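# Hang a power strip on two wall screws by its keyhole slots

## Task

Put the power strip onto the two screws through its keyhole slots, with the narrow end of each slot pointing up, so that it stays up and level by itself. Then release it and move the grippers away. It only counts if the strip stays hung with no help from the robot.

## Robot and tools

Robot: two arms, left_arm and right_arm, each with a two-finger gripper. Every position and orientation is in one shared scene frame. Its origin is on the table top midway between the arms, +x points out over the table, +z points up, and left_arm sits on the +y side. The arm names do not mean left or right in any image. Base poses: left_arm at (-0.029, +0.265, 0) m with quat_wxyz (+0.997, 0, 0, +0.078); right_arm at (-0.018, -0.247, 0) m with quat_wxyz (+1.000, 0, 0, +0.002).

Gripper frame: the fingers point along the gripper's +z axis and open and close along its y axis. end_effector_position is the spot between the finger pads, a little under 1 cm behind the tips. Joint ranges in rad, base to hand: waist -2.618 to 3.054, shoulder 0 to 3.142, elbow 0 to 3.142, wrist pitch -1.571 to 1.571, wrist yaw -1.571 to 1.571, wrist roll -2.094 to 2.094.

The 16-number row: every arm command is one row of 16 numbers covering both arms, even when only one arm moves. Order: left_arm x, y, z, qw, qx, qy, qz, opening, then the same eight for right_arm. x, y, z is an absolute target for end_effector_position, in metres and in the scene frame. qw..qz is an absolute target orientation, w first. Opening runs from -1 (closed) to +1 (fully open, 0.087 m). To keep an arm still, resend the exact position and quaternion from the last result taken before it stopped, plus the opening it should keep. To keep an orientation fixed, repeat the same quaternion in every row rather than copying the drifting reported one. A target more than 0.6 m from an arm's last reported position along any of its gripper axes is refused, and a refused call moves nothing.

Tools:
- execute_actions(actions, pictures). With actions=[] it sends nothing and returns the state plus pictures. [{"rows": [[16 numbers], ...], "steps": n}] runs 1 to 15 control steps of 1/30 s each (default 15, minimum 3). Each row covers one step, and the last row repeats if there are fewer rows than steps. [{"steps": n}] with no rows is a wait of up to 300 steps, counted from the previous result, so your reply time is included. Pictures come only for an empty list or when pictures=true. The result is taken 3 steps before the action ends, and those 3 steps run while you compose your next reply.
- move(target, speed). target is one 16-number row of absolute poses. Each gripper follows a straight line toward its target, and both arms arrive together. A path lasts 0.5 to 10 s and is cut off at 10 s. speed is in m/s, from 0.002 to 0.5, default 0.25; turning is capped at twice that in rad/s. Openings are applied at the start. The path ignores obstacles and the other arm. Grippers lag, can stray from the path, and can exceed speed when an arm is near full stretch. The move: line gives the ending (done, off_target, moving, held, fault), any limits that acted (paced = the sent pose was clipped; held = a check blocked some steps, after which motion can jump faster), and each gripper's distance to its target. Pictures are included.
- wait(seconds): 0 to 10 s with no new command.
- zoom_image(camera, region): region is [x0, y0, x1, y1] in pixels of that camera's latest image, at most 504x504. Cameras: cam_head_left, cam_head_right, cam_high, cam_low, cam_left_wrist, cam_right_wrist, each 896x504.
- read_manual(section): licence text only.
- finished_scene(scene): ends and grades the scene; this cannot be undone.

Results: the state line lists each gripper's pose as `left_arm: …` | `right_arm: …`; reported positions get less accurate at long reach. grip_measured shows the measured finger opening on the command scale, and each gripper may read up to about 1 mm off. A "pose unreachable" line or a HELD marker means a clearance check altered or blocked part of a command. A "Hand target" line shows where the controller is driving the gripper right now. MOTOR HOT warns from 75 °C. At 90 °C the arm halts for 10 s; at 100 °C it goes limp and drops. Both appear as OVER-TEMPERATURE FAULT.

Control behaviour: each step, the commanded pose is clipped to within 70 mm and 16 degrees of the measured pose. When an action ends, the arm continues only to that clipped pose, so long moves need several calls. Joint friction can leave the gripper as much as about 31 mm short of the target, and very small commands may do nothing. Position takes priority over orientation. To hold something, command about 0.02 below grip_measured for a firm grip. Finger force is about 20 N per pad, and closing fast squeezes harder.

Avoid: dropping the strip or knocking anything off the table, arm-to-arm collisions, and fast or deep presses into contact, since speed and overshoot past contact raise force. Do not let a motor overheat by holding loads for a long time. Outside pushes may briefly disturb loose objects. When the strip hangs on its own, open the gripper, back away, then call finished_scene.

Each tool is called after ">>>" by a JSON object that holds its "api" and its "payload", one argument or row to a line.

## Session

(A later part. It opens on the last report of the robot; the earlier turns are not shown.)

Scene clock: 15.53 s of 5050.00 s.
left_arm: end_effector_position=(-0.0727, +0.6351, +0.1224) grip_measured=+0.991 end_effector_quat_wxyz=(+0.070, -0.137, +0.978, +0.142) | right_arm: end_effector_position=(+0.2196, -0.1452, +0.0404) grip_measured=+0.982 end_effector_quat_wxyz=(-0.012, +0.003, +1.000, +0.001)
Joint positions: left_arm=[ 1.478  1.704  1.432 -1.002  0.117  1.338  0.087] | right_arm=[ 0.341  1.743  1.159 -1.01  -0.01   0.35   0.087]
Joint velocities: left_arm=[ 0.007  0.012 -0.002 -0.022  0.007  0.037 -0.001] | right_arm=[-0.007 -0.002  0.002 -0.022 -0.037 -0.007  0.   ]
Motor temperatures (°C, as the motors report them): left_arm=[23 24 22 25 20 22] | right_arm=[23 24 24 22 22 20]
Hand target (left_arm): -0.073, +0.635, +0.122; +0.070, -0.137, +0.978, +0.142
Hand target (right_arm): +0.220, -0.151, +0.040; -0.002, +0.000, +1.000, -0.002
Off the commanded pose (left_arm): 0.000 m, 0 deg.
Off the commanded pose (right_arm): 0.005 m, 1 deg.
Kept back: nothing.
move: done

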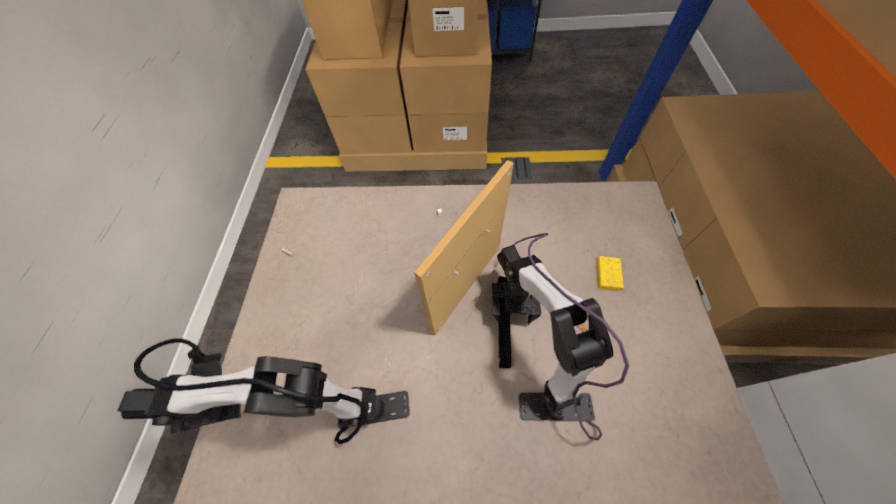

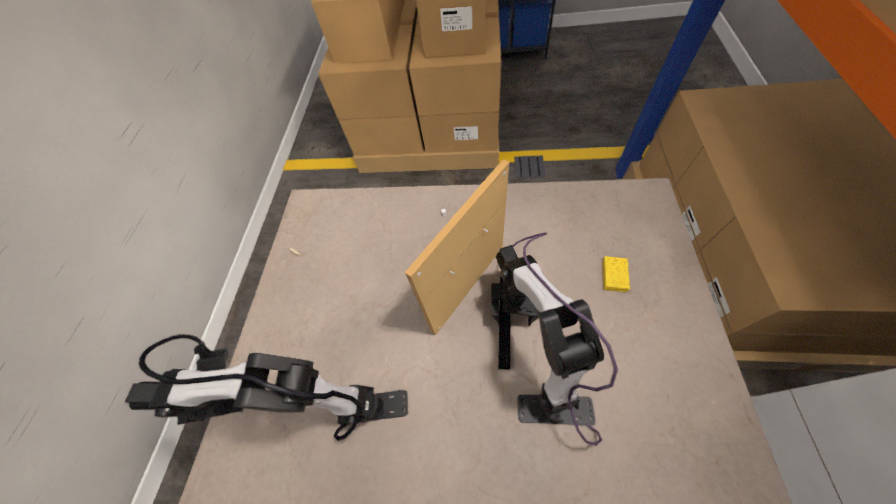

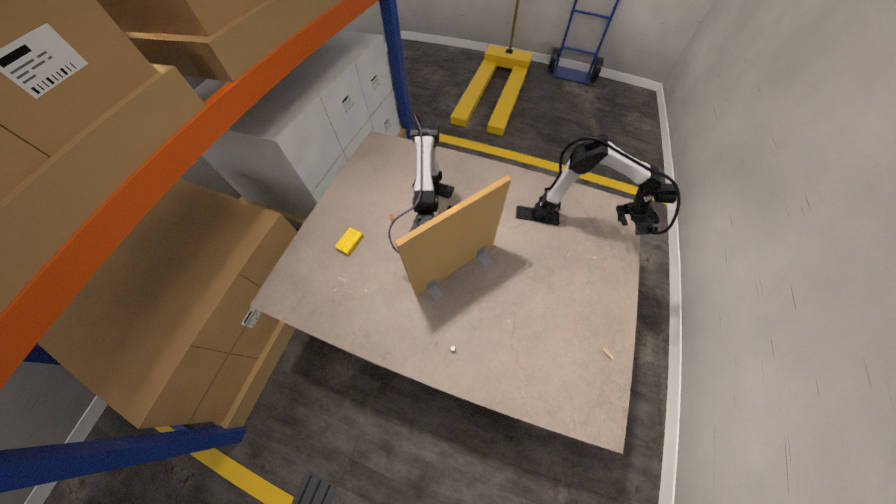

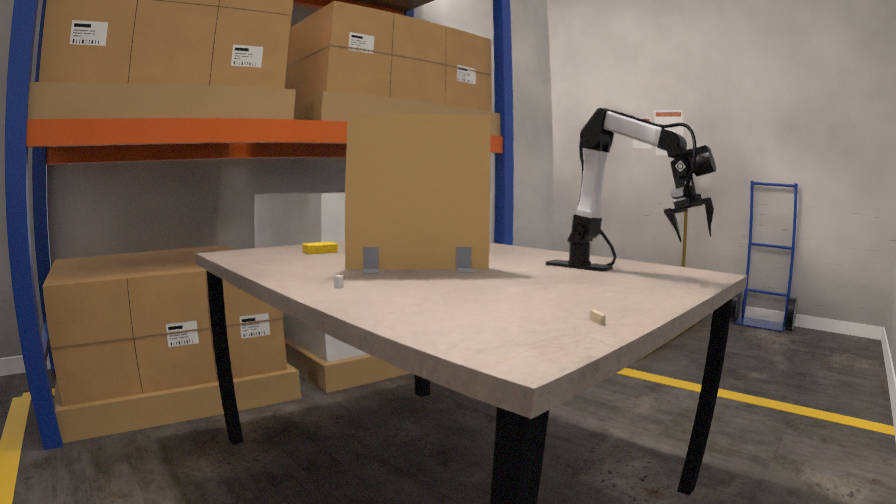

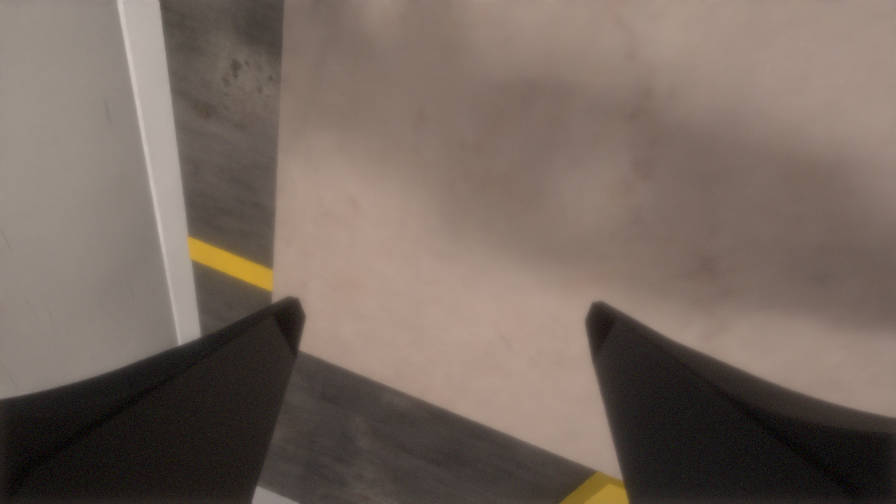

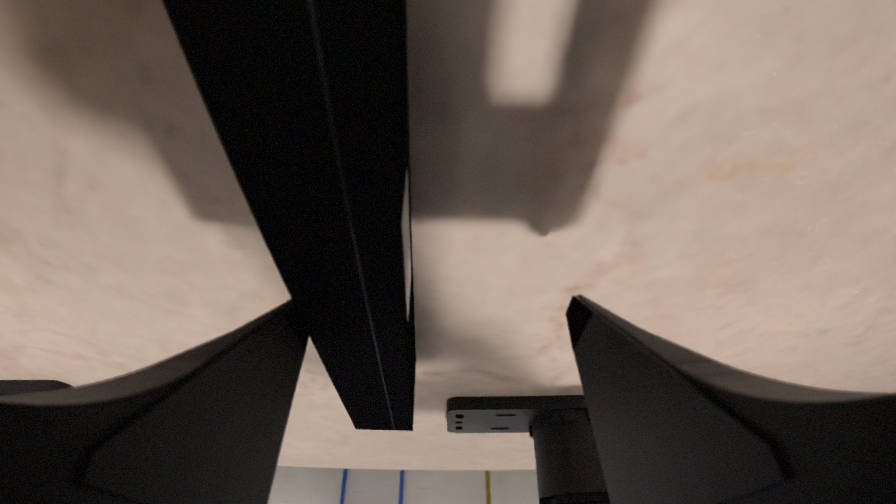

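>>> {"api": "move", "payload": {
  "target": [-0.0727,0.6351,0.1224,0.07,-0.137,0.978,0.142,1,0.23,-0.116,0.034,0,0,1,0,1],
  "speed": 0.1
}}

>>> {"api": "move", "payload": {
  "target": [-0.0727,0.6351,0.1224,0.07,-0.137,0.978,0.142,1,0.23,-0.116,0.034,0,0,1,0,-0.5]
}}

>>> {"api": "move", "payload": {
  "target": [-0.0727,0.6351,0.1224,0.07,-0.137,0.978,0.142,1,0.23,-0.116,0.07,0,0,1,0,-0.5],
  "speed": 0.1
}}

>>> {"api": "move", "payload": {
  "target": [-0.0727,0.6351,0.1224,0.07,-0.137,0.978,0.142,1,0.23,-0.13,0.06,0,0,0.843,0.537,-0.5]
}}

>>> {"api": "move", "payload": {
  "target": [-0.0727,0.6351,0.1224,0.07,-0.137,0.978,0.142,1,0.23,-0.13,0.032,0,0,0.843,0.537,-0.5],
  "speed": 0.05
}}

Scene clock: 16.57 s of 5050.00 s.
left_arm: end_effector_position=(-0.0727, +0.6351, +0.1224) grip_measured=+0.991 end_effector_quat_wxyz=(+0.070, -0.137, +0.978, +0.142) | right_arm: end_effector_position=(+0.2188, -0.1217, +0.0341) grip_measured=+0.982 end_effector_quat_wxyz=(-0.015, -0.001, +1.000, -0.002)
Joint positions: left_arm=[ 1.478  1.704  1.432 -1.002  0.117  1.338  0.087] | right_arm=[ 0.416  1.786  1.185 -0.998 -0.01   0.417  0.087]
Joint velocities: left_arm=[-0.007 -0.002 -0.002  0.007 -0.051  0.022 -0.001] | right_arm=[-0.002 -0.002 -0.002 -0.037  0.066  0.051  0.   ]
Motor temperatures (°C, as the motors report them): left_arm=[23 24 22 25 20 22] | right_arm=[23 24 24 22 22 20]
Hand target (left_arm): -0.073, +0.635, +0.122; +0.070, -0.137, +0.978, +0.142
Hand target (right_arm): +0.230, -0.116, +0.034; +0.001, +0.000, +1.000, +0.001
Off the commanded pose (left_arm): 0.000 m, 0 deg.
Off the commanded pose (right_arm): 0.013 m, 2 deg.
Kept back: nothing.
move: off_target (right_arm)

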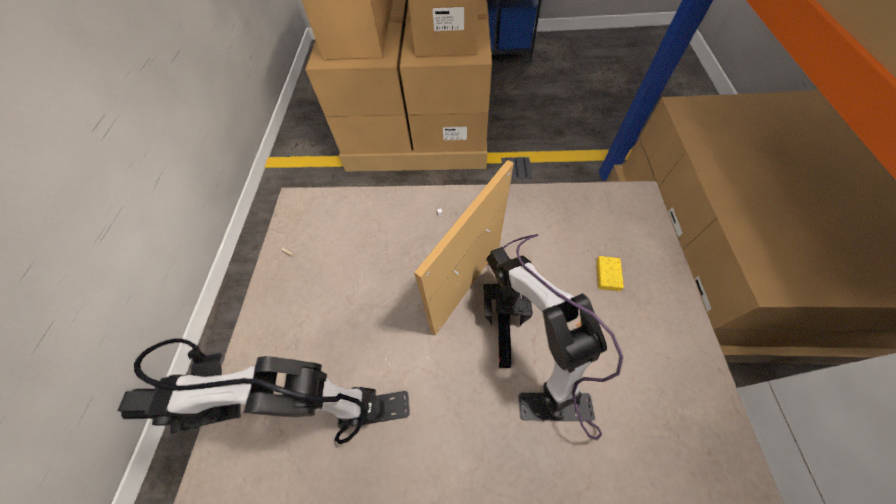

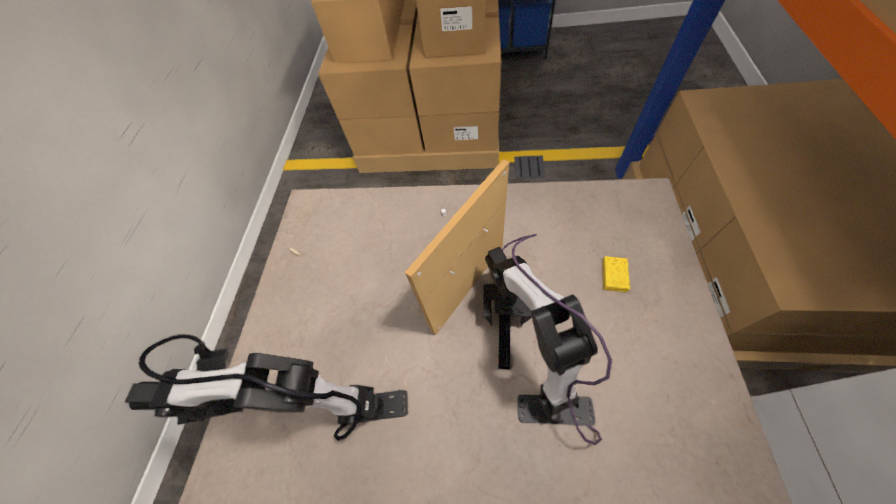

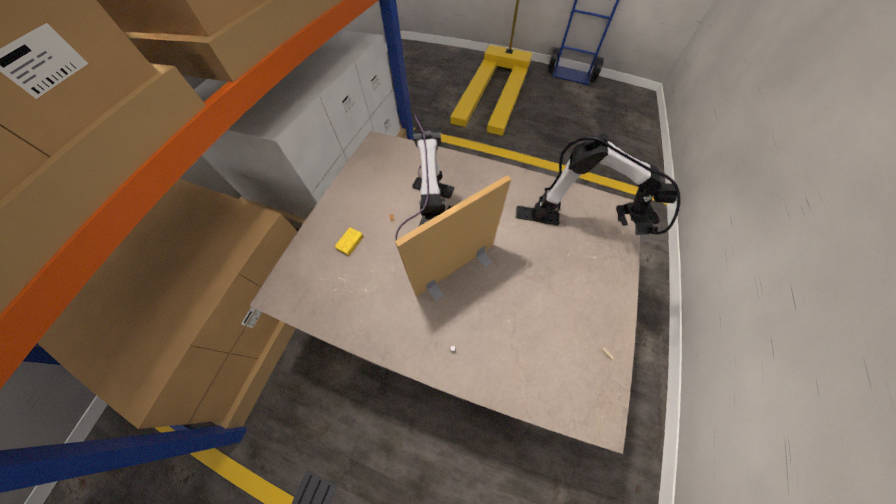

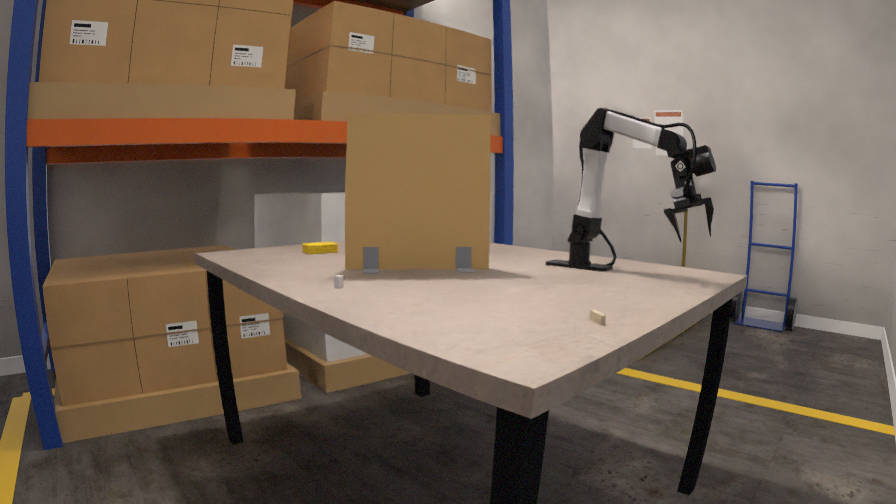

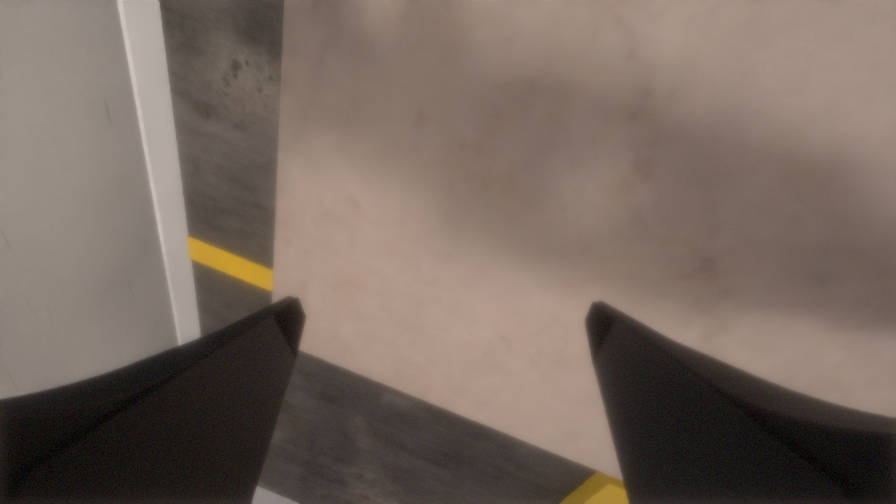

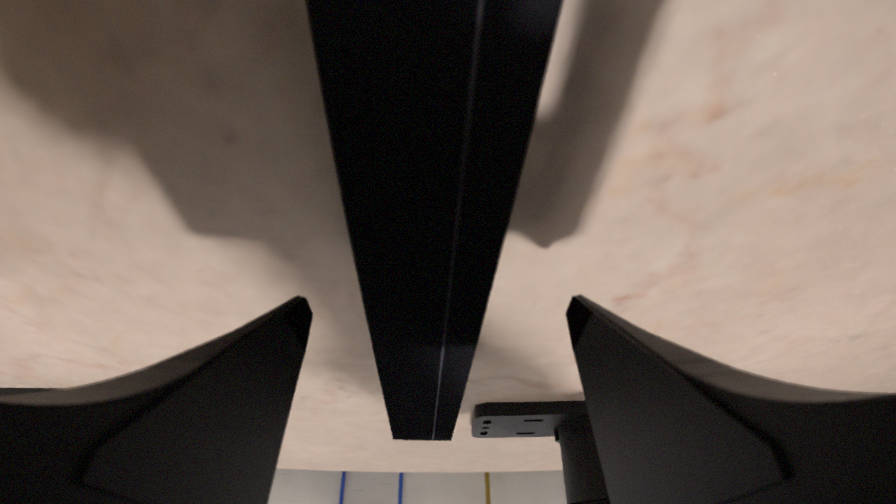

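Scene clock: 17.27 s of 5050.00 s.
left_arm: end_effector_position=(-0.0727, +0.6351, +0.1224) grip_measured=+0.991 end_effector_quat_wxyz=(+0.070, -0.137, +0.978, +0.142) | right_arm: end_effector_position=(+0.2190, -0.1212, +0.0340) grip_measured=-0.283 end_effector_quat_wxyz=(-0.015, -0.000, +1.000, -0.001)
Joint positions: left_arm=[ 1.478  1.704  1.432 -1.002  0.117  1.338  0.087] | right_arm=[ 0.416  1.786  1.185 -0.997 -0.01   0.419  0.031]
Joint velocities: left_arm=[ 0.002 -0.012 -0.002  0.022  0.022 -0.037 -0.001] | right_arm=[ 0.002 -0.002 -0.017 -0.066  0.022  0.037 -0.001]
Motor temperatures (°C, as the motors report them): left_arm=[23 24 22 25 20 22] | right_arm=[23 24 24 22 22 20]
Hand target (left_arm): -0.073, +0.635, +0.122; +0.070, -0.137, +0.978, +0.142
Hand target (right_arm): +0.230, -0.116, +0.034; +0.000, +0.000, +1.000, +0.000
Off the commanded pose (left_arm): 0.000 m, 0 deg.
Off the commanded pose (right_arm): 0.012 m, 2 deg.
Kept back: nothing.
move: off_target (right_arm)

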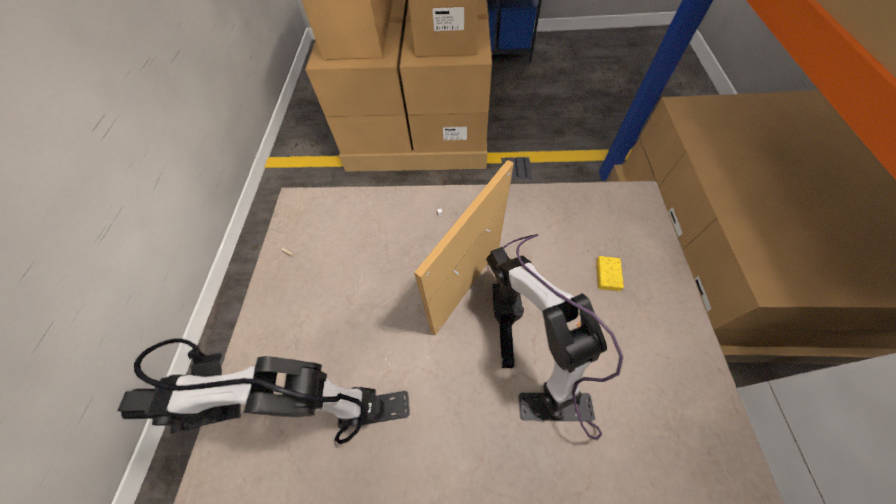

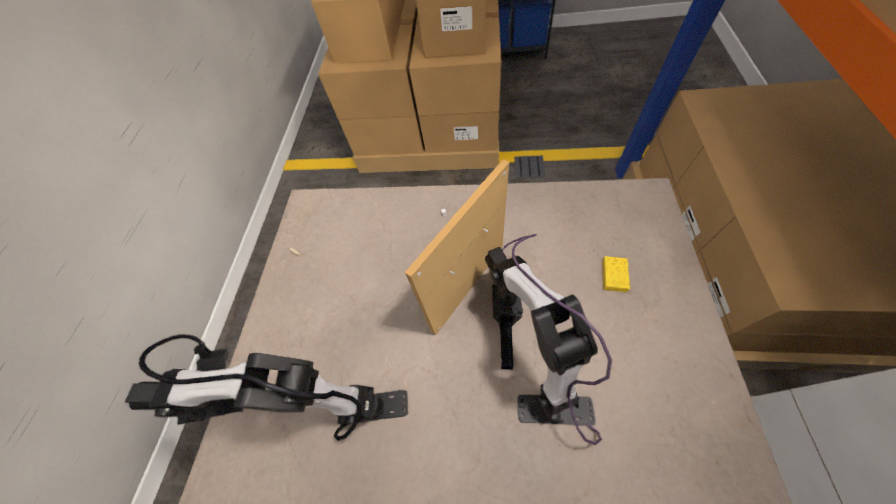

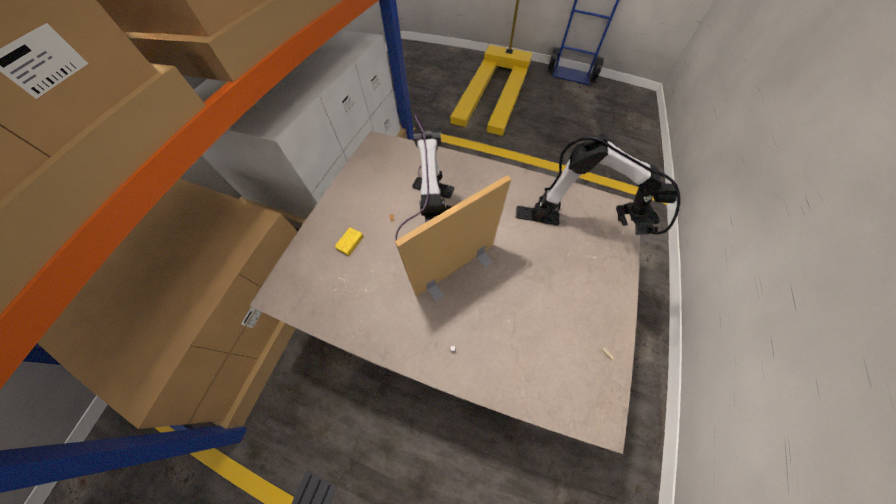

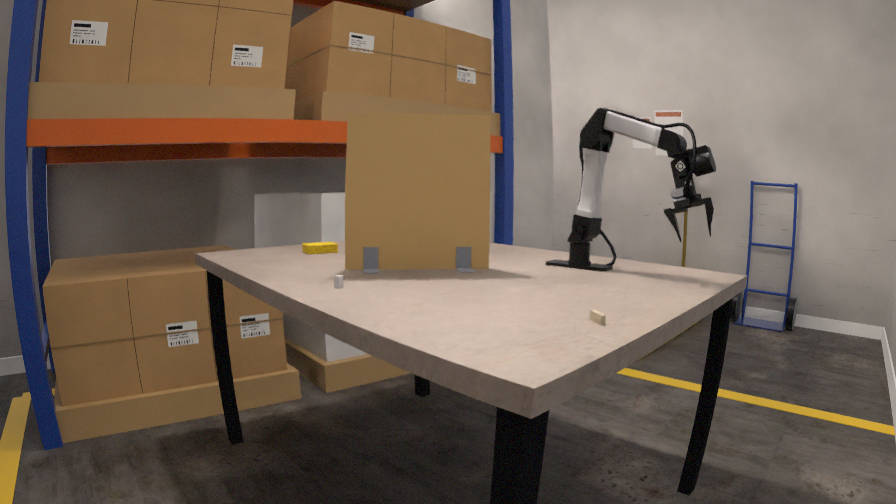

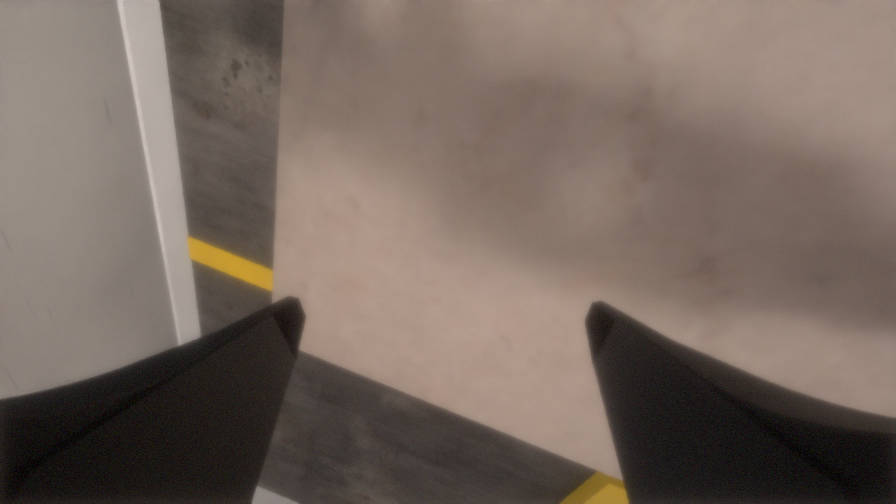

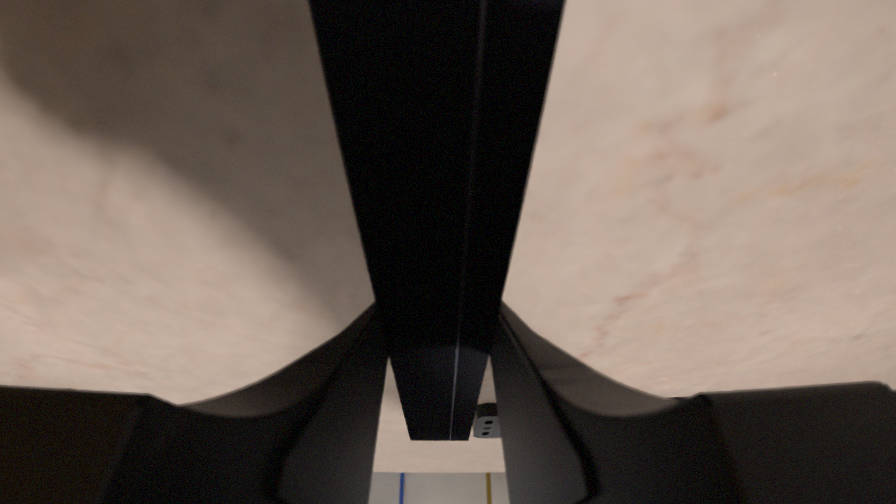

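Scene clock: 18.27 s of 5050.00 s.
left_arm: end_effector_position=(-0.0727, +0.6351, +0.1224) grip_measured=+0.991 end_effector_quat_wxyz=(+0.070, -0.137, +0.978, +0.142) | right_arm: end_effector_position=(+0.2283, -0.1191, +0.0544) grip_measured=-0.283 end_effector_quat_wxyz=(-0.008, -0.000, +1.000, -0.004)
Joint positions: left_arm=[ 1.478  1.704  1.432 -1.002  0.117  1.338  0.087] | right_arm=[ 0.416  1.786  1.273 -1.074  0.     0.419  0.031]
Joint velocities: left_arm=[-0.022 -0.007 -0.012  0.066  0.022 -0.051  0.   ] | right_arm=[-0.007 -0.007 -0.007 -0.037  0.022 -0.051 -0.002]
Motor temperatures (°C, as the motors report them): left_arm=[23 24 22 25 20 22] | right_arm=[23 24 24 22 22 20]
Hand target (left_arm): -0.073, +0.635, +0.122; +0.070, -0.137, +0.978, +0.142
Hand target (right_arm): +0.230, -0.116, +0.070; +0.000, +0.000, +1.000, +0.000
Off the commanded pose (left_arm): 0.000 m, 0 deg.
Off the commanded pose (right_arm): 0.016 m, 1 deg.
Kept back: nothing.
move: off_target (right_arm)

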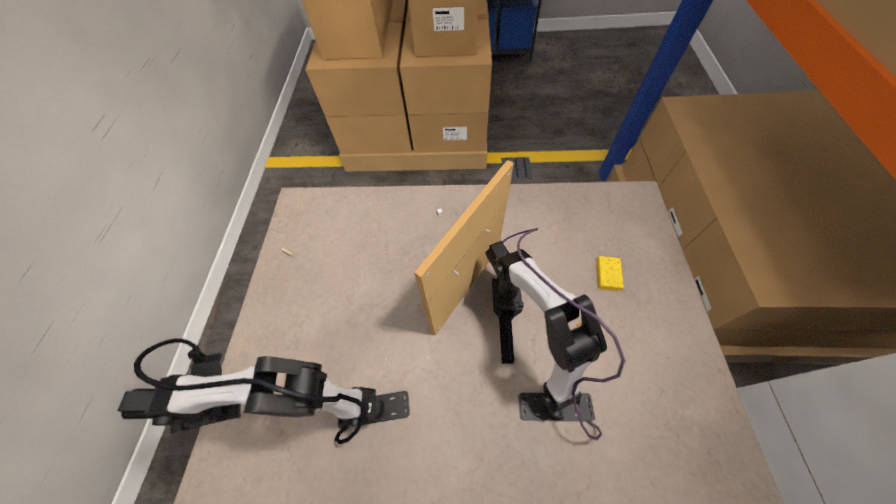

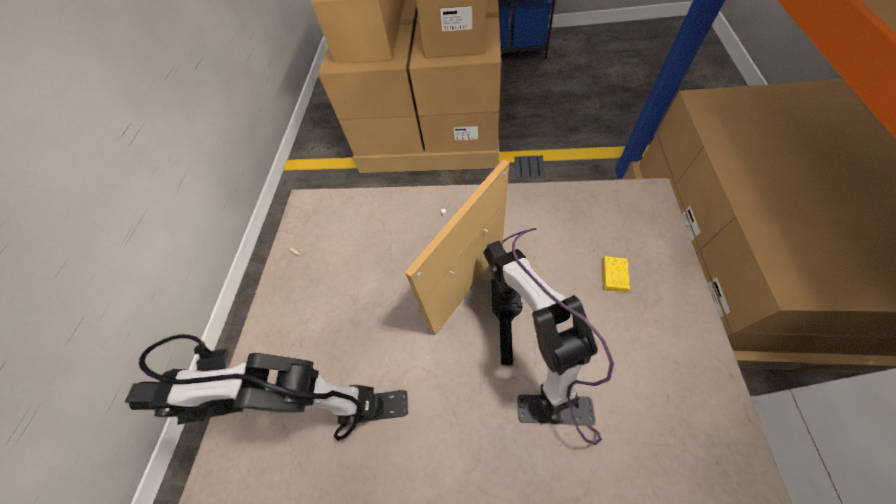

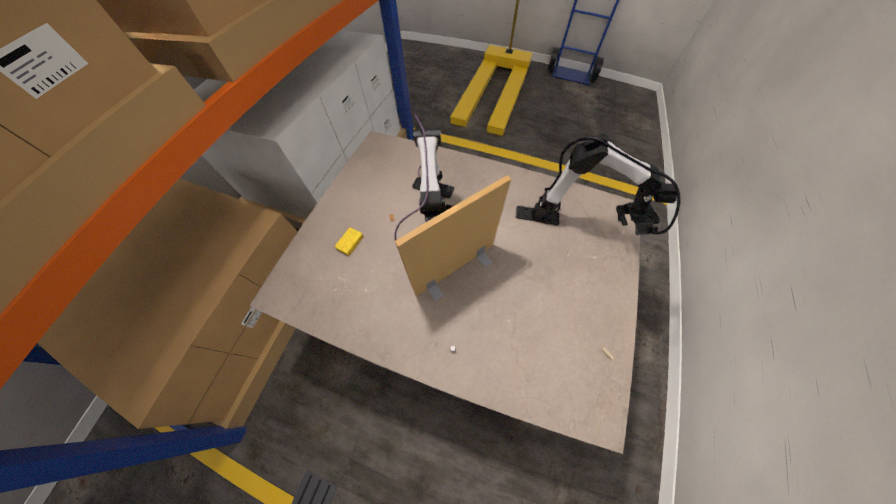

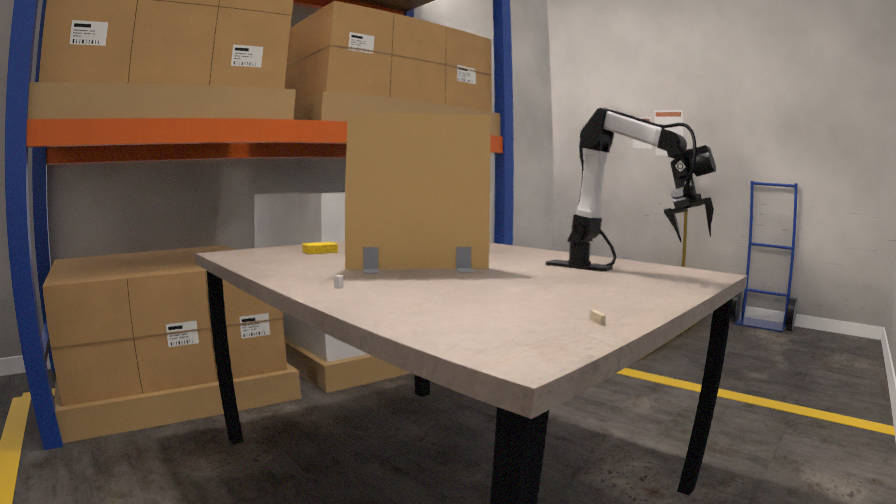

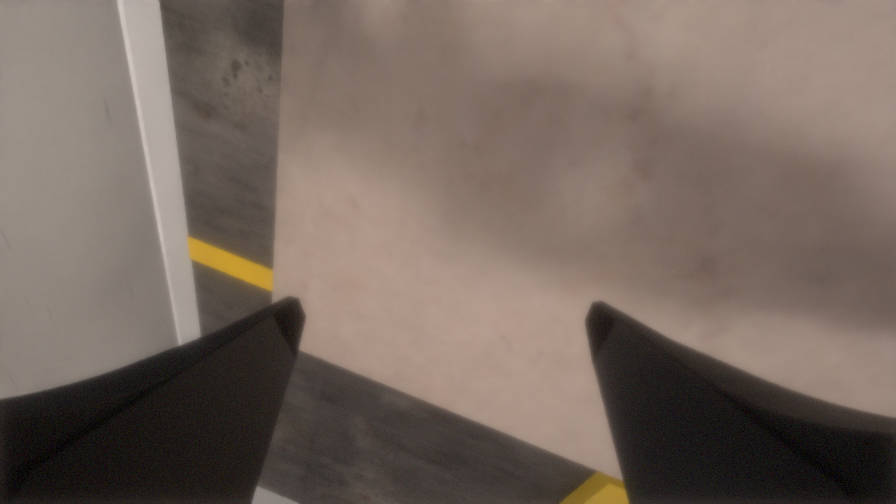

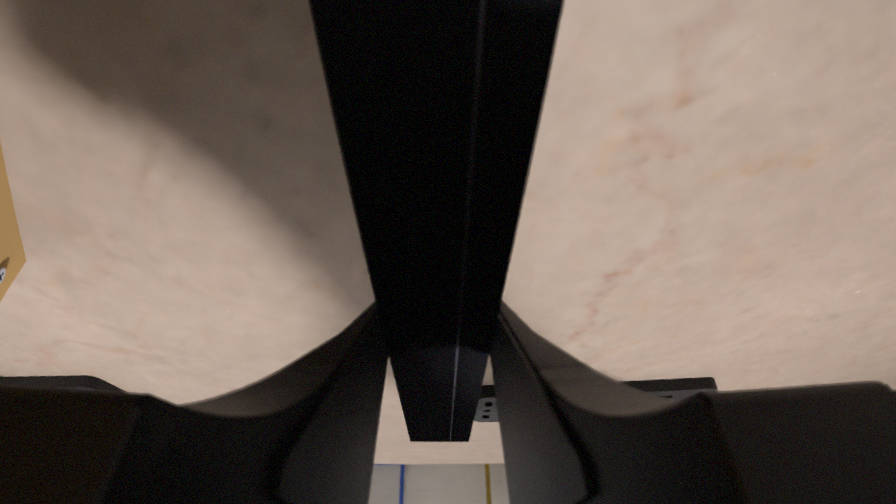

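Scene clock: 21.20 s of 5050.00 s.
left_arm: end_effector_position=(-0.0727, +0.6351, +0.1224) grip_measured=+0.991 end_effector_quat_wxyz=(+0.070, -0.137, +0.978, +0.142) | right_arm: end_effector_position=(+0.2302, -0.1402, +0.0358) grip_measured=-0.283 end_effector_quat_wxyz=(+0.005, -0.024, +0.872, +0.488)
Joint positions: left_arm=[ 1.478  1.704  1.432 -1.002  0.117  1.338  0.087] | right_arm=[-0.142  1.947  1.028 -0.901 -1.001 -0.331  0.031]
Joint velocities: left_arm=[ 0.007 -0.012 -0.002  0.037  0.051  0.051 -0.001] | right_arm=[ 0.012  0.017 -0.002 -0.125 -0.051  0.007 -0.001]
Motor temperatures (°C, as the motors report them): left_arm=[23 24 22 25 20 22] | right_arm=[23 24 25 22 22 20]
Hand target (left_arm): -0.073, +0.635, +0.122; +0.070, -0.137, +0.978, +0.142
Hand target (right_arm): +0.229, -0.131, +0.057; -0.006, +0.002, +0.846, +0.532
Off the commanded pose (left_arm): 0.000 m, 0 deg.
Off the commanded pose (right_arm): 0.026 m, 7 deg.
Kept back: nothing.
move: off_target (right_arm)

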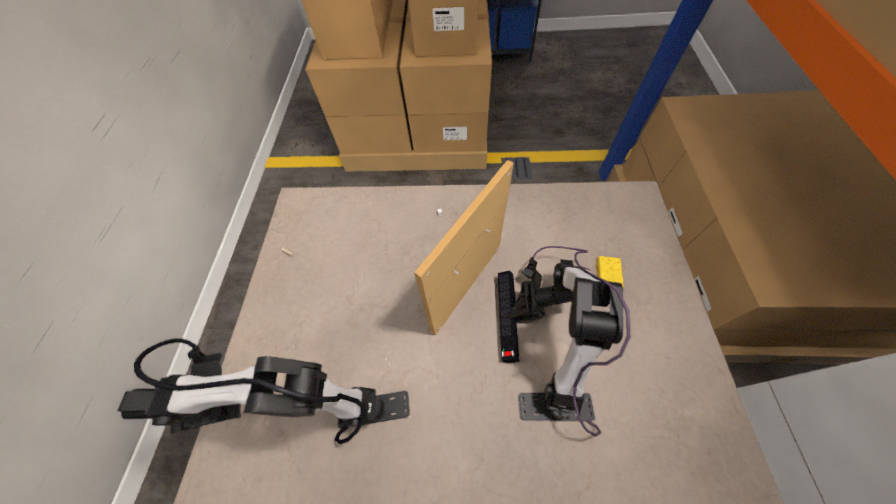

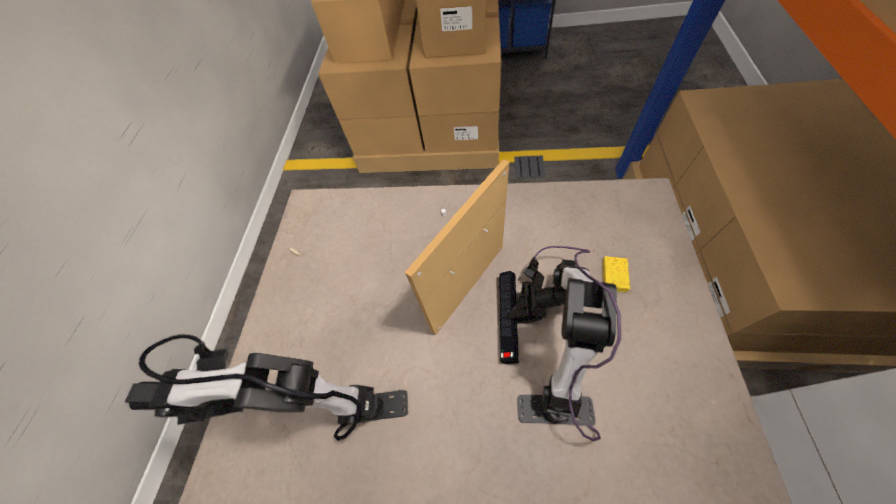

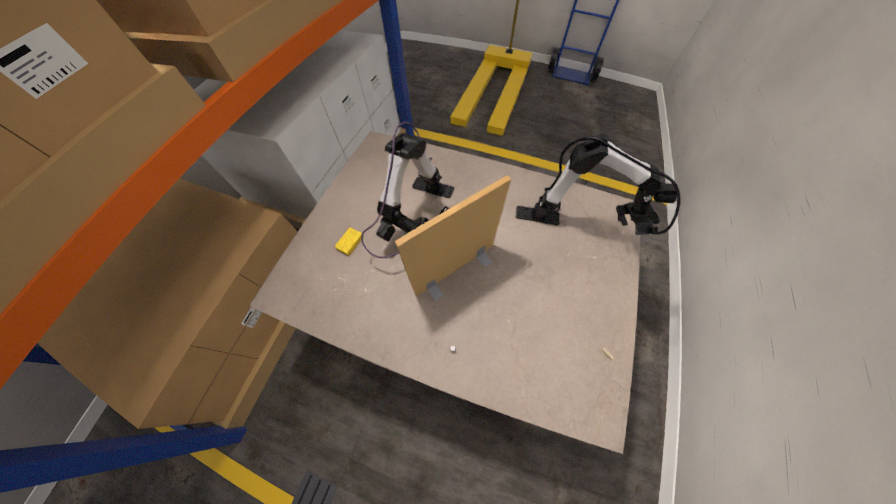

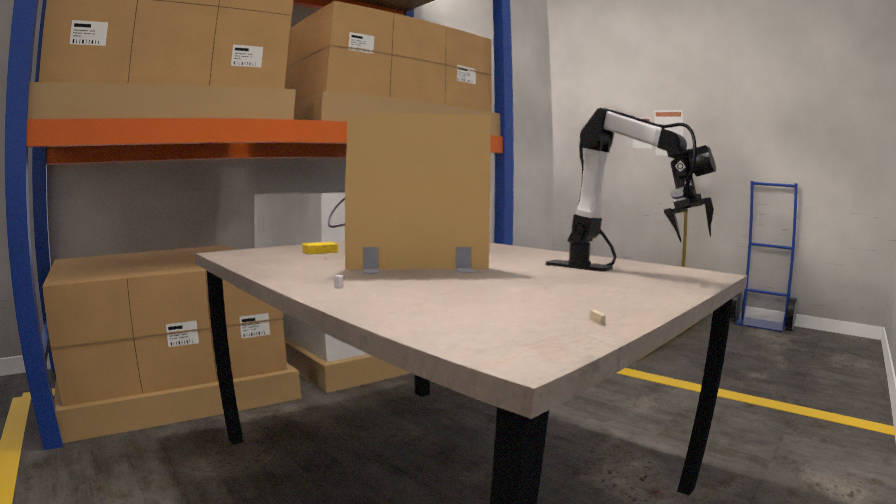

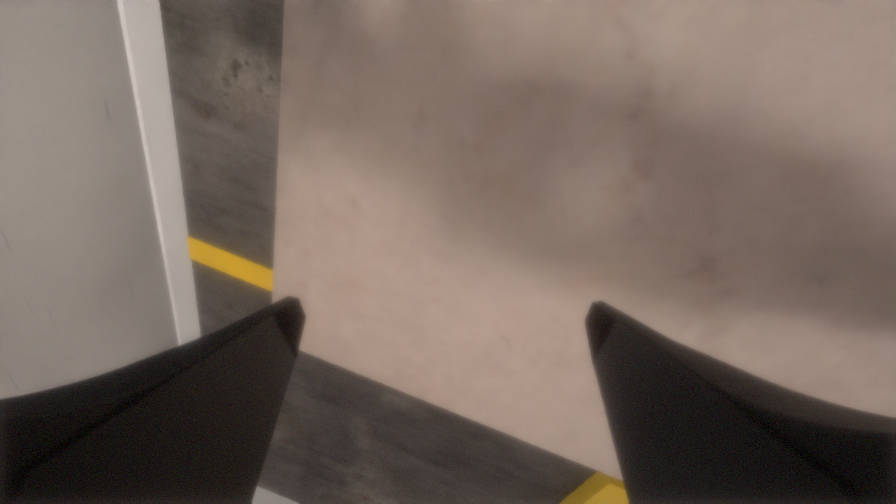

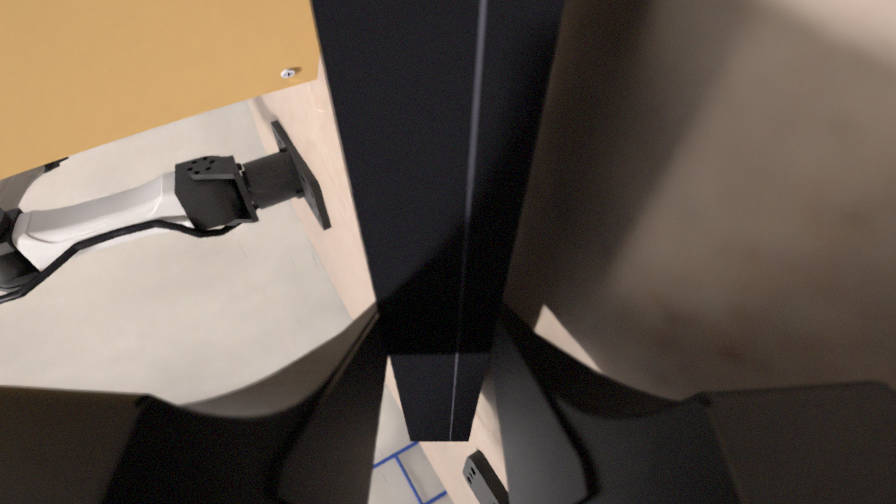

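Scene clock: 22.67 s of 5050.00 s.
left_arm: end_effector_position=(-0.0727, +0.6351, +0.1224) grip_measured=+0.991 end_effector_quat_wxyz=(+0.070, -0.137, +0.978, +0.142) | right_arm: end_effector_position=(+0.2338, -0.1347, +0.0287) grip_measured=-0.283 end_effector_quat_wxyz=(+0.003, -0.015, +0.857, +0.514)
Joint positions: left_arm=[ 1.478  1.704  1.432 -1.002  0.117  1.338  0.087] | right_arm=[-0.142  2.005  1.028 -0.867 -1.06  -0.336  0.031]
Joint velocities: left_arm=[-0.002 -0.007 -0.012 -0.051  0.007  0.037  0.001] | right_arm=[ 0.007 -0.022  0.002  0.022 -0.037  0.022  0.   ]
Motor temperatures (°C, as the motors report them): left_arm=[23 24 22 25 20 22] | right_arm=[23 24 25 22 22 20]
Hand target (left_arm): -0.073, +0.635, +0.122; +0.070, -0.137, +0.978, +0.142
Hand target (right_arm): +0.230, -0.130, +0.032; -0.001, -0.001, +0.844, +0.537
Off the commanded pose (left_arm): 0.000 m, 0 deg.
Off the commanded pose (right_arm): 0.007 m, 4 deg.
Kept back: nothing.
move: off_target (right_arm)

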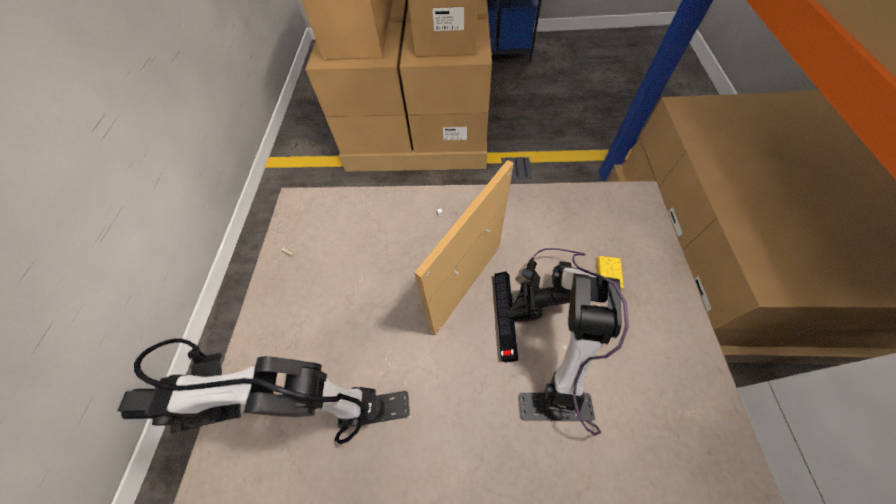

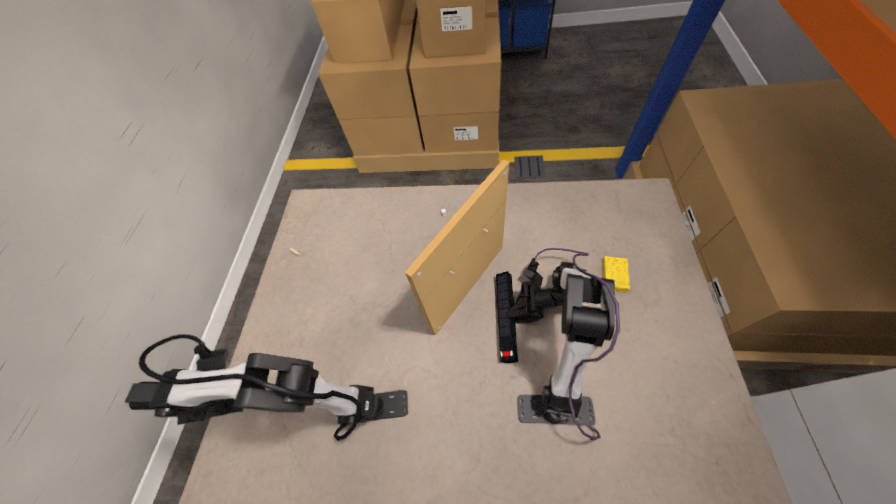

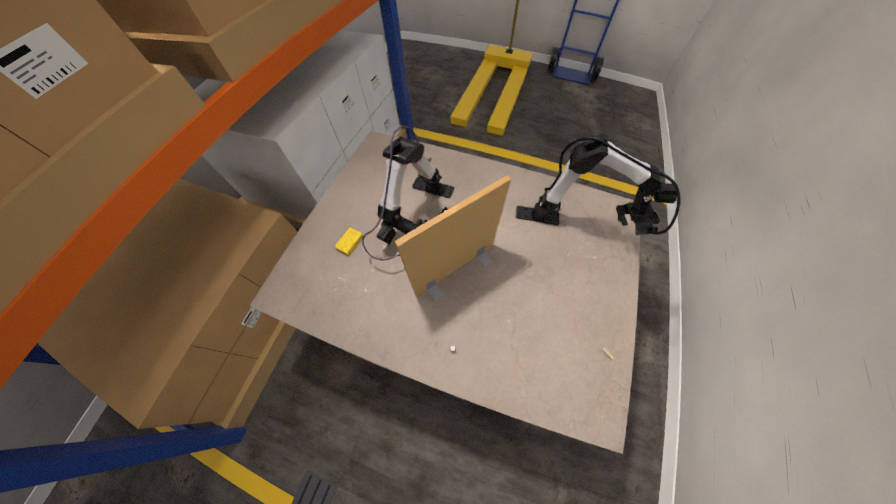

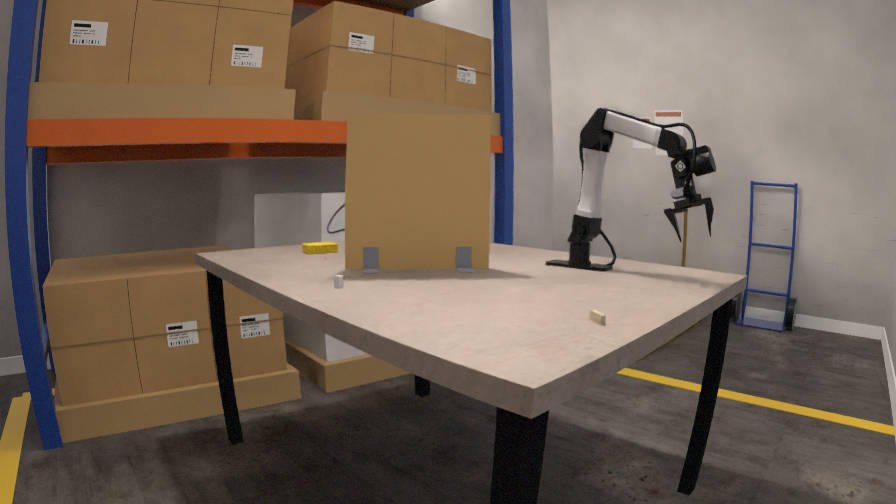

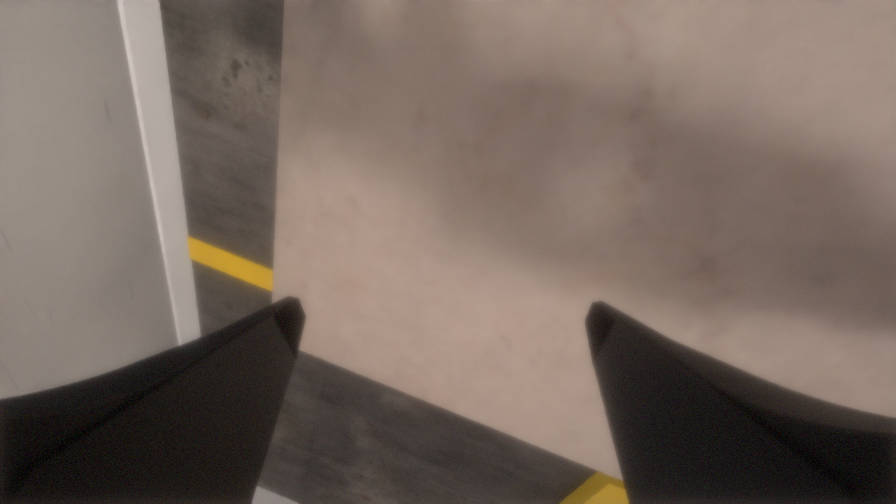

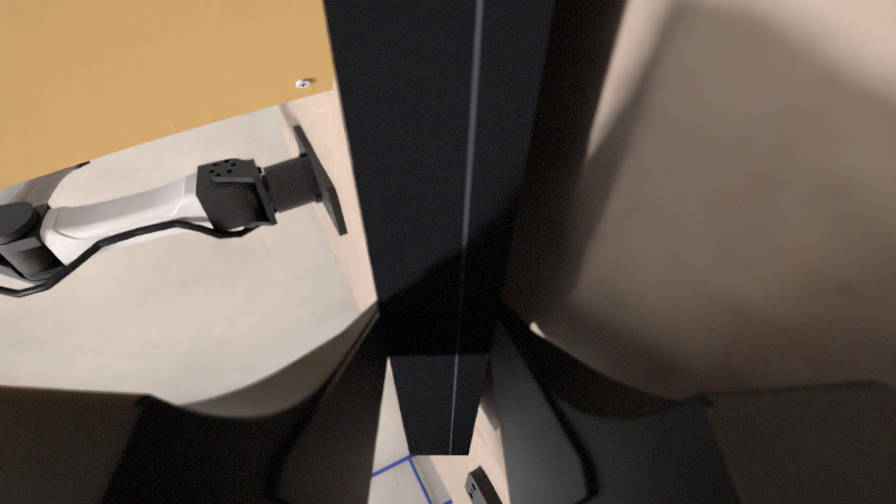

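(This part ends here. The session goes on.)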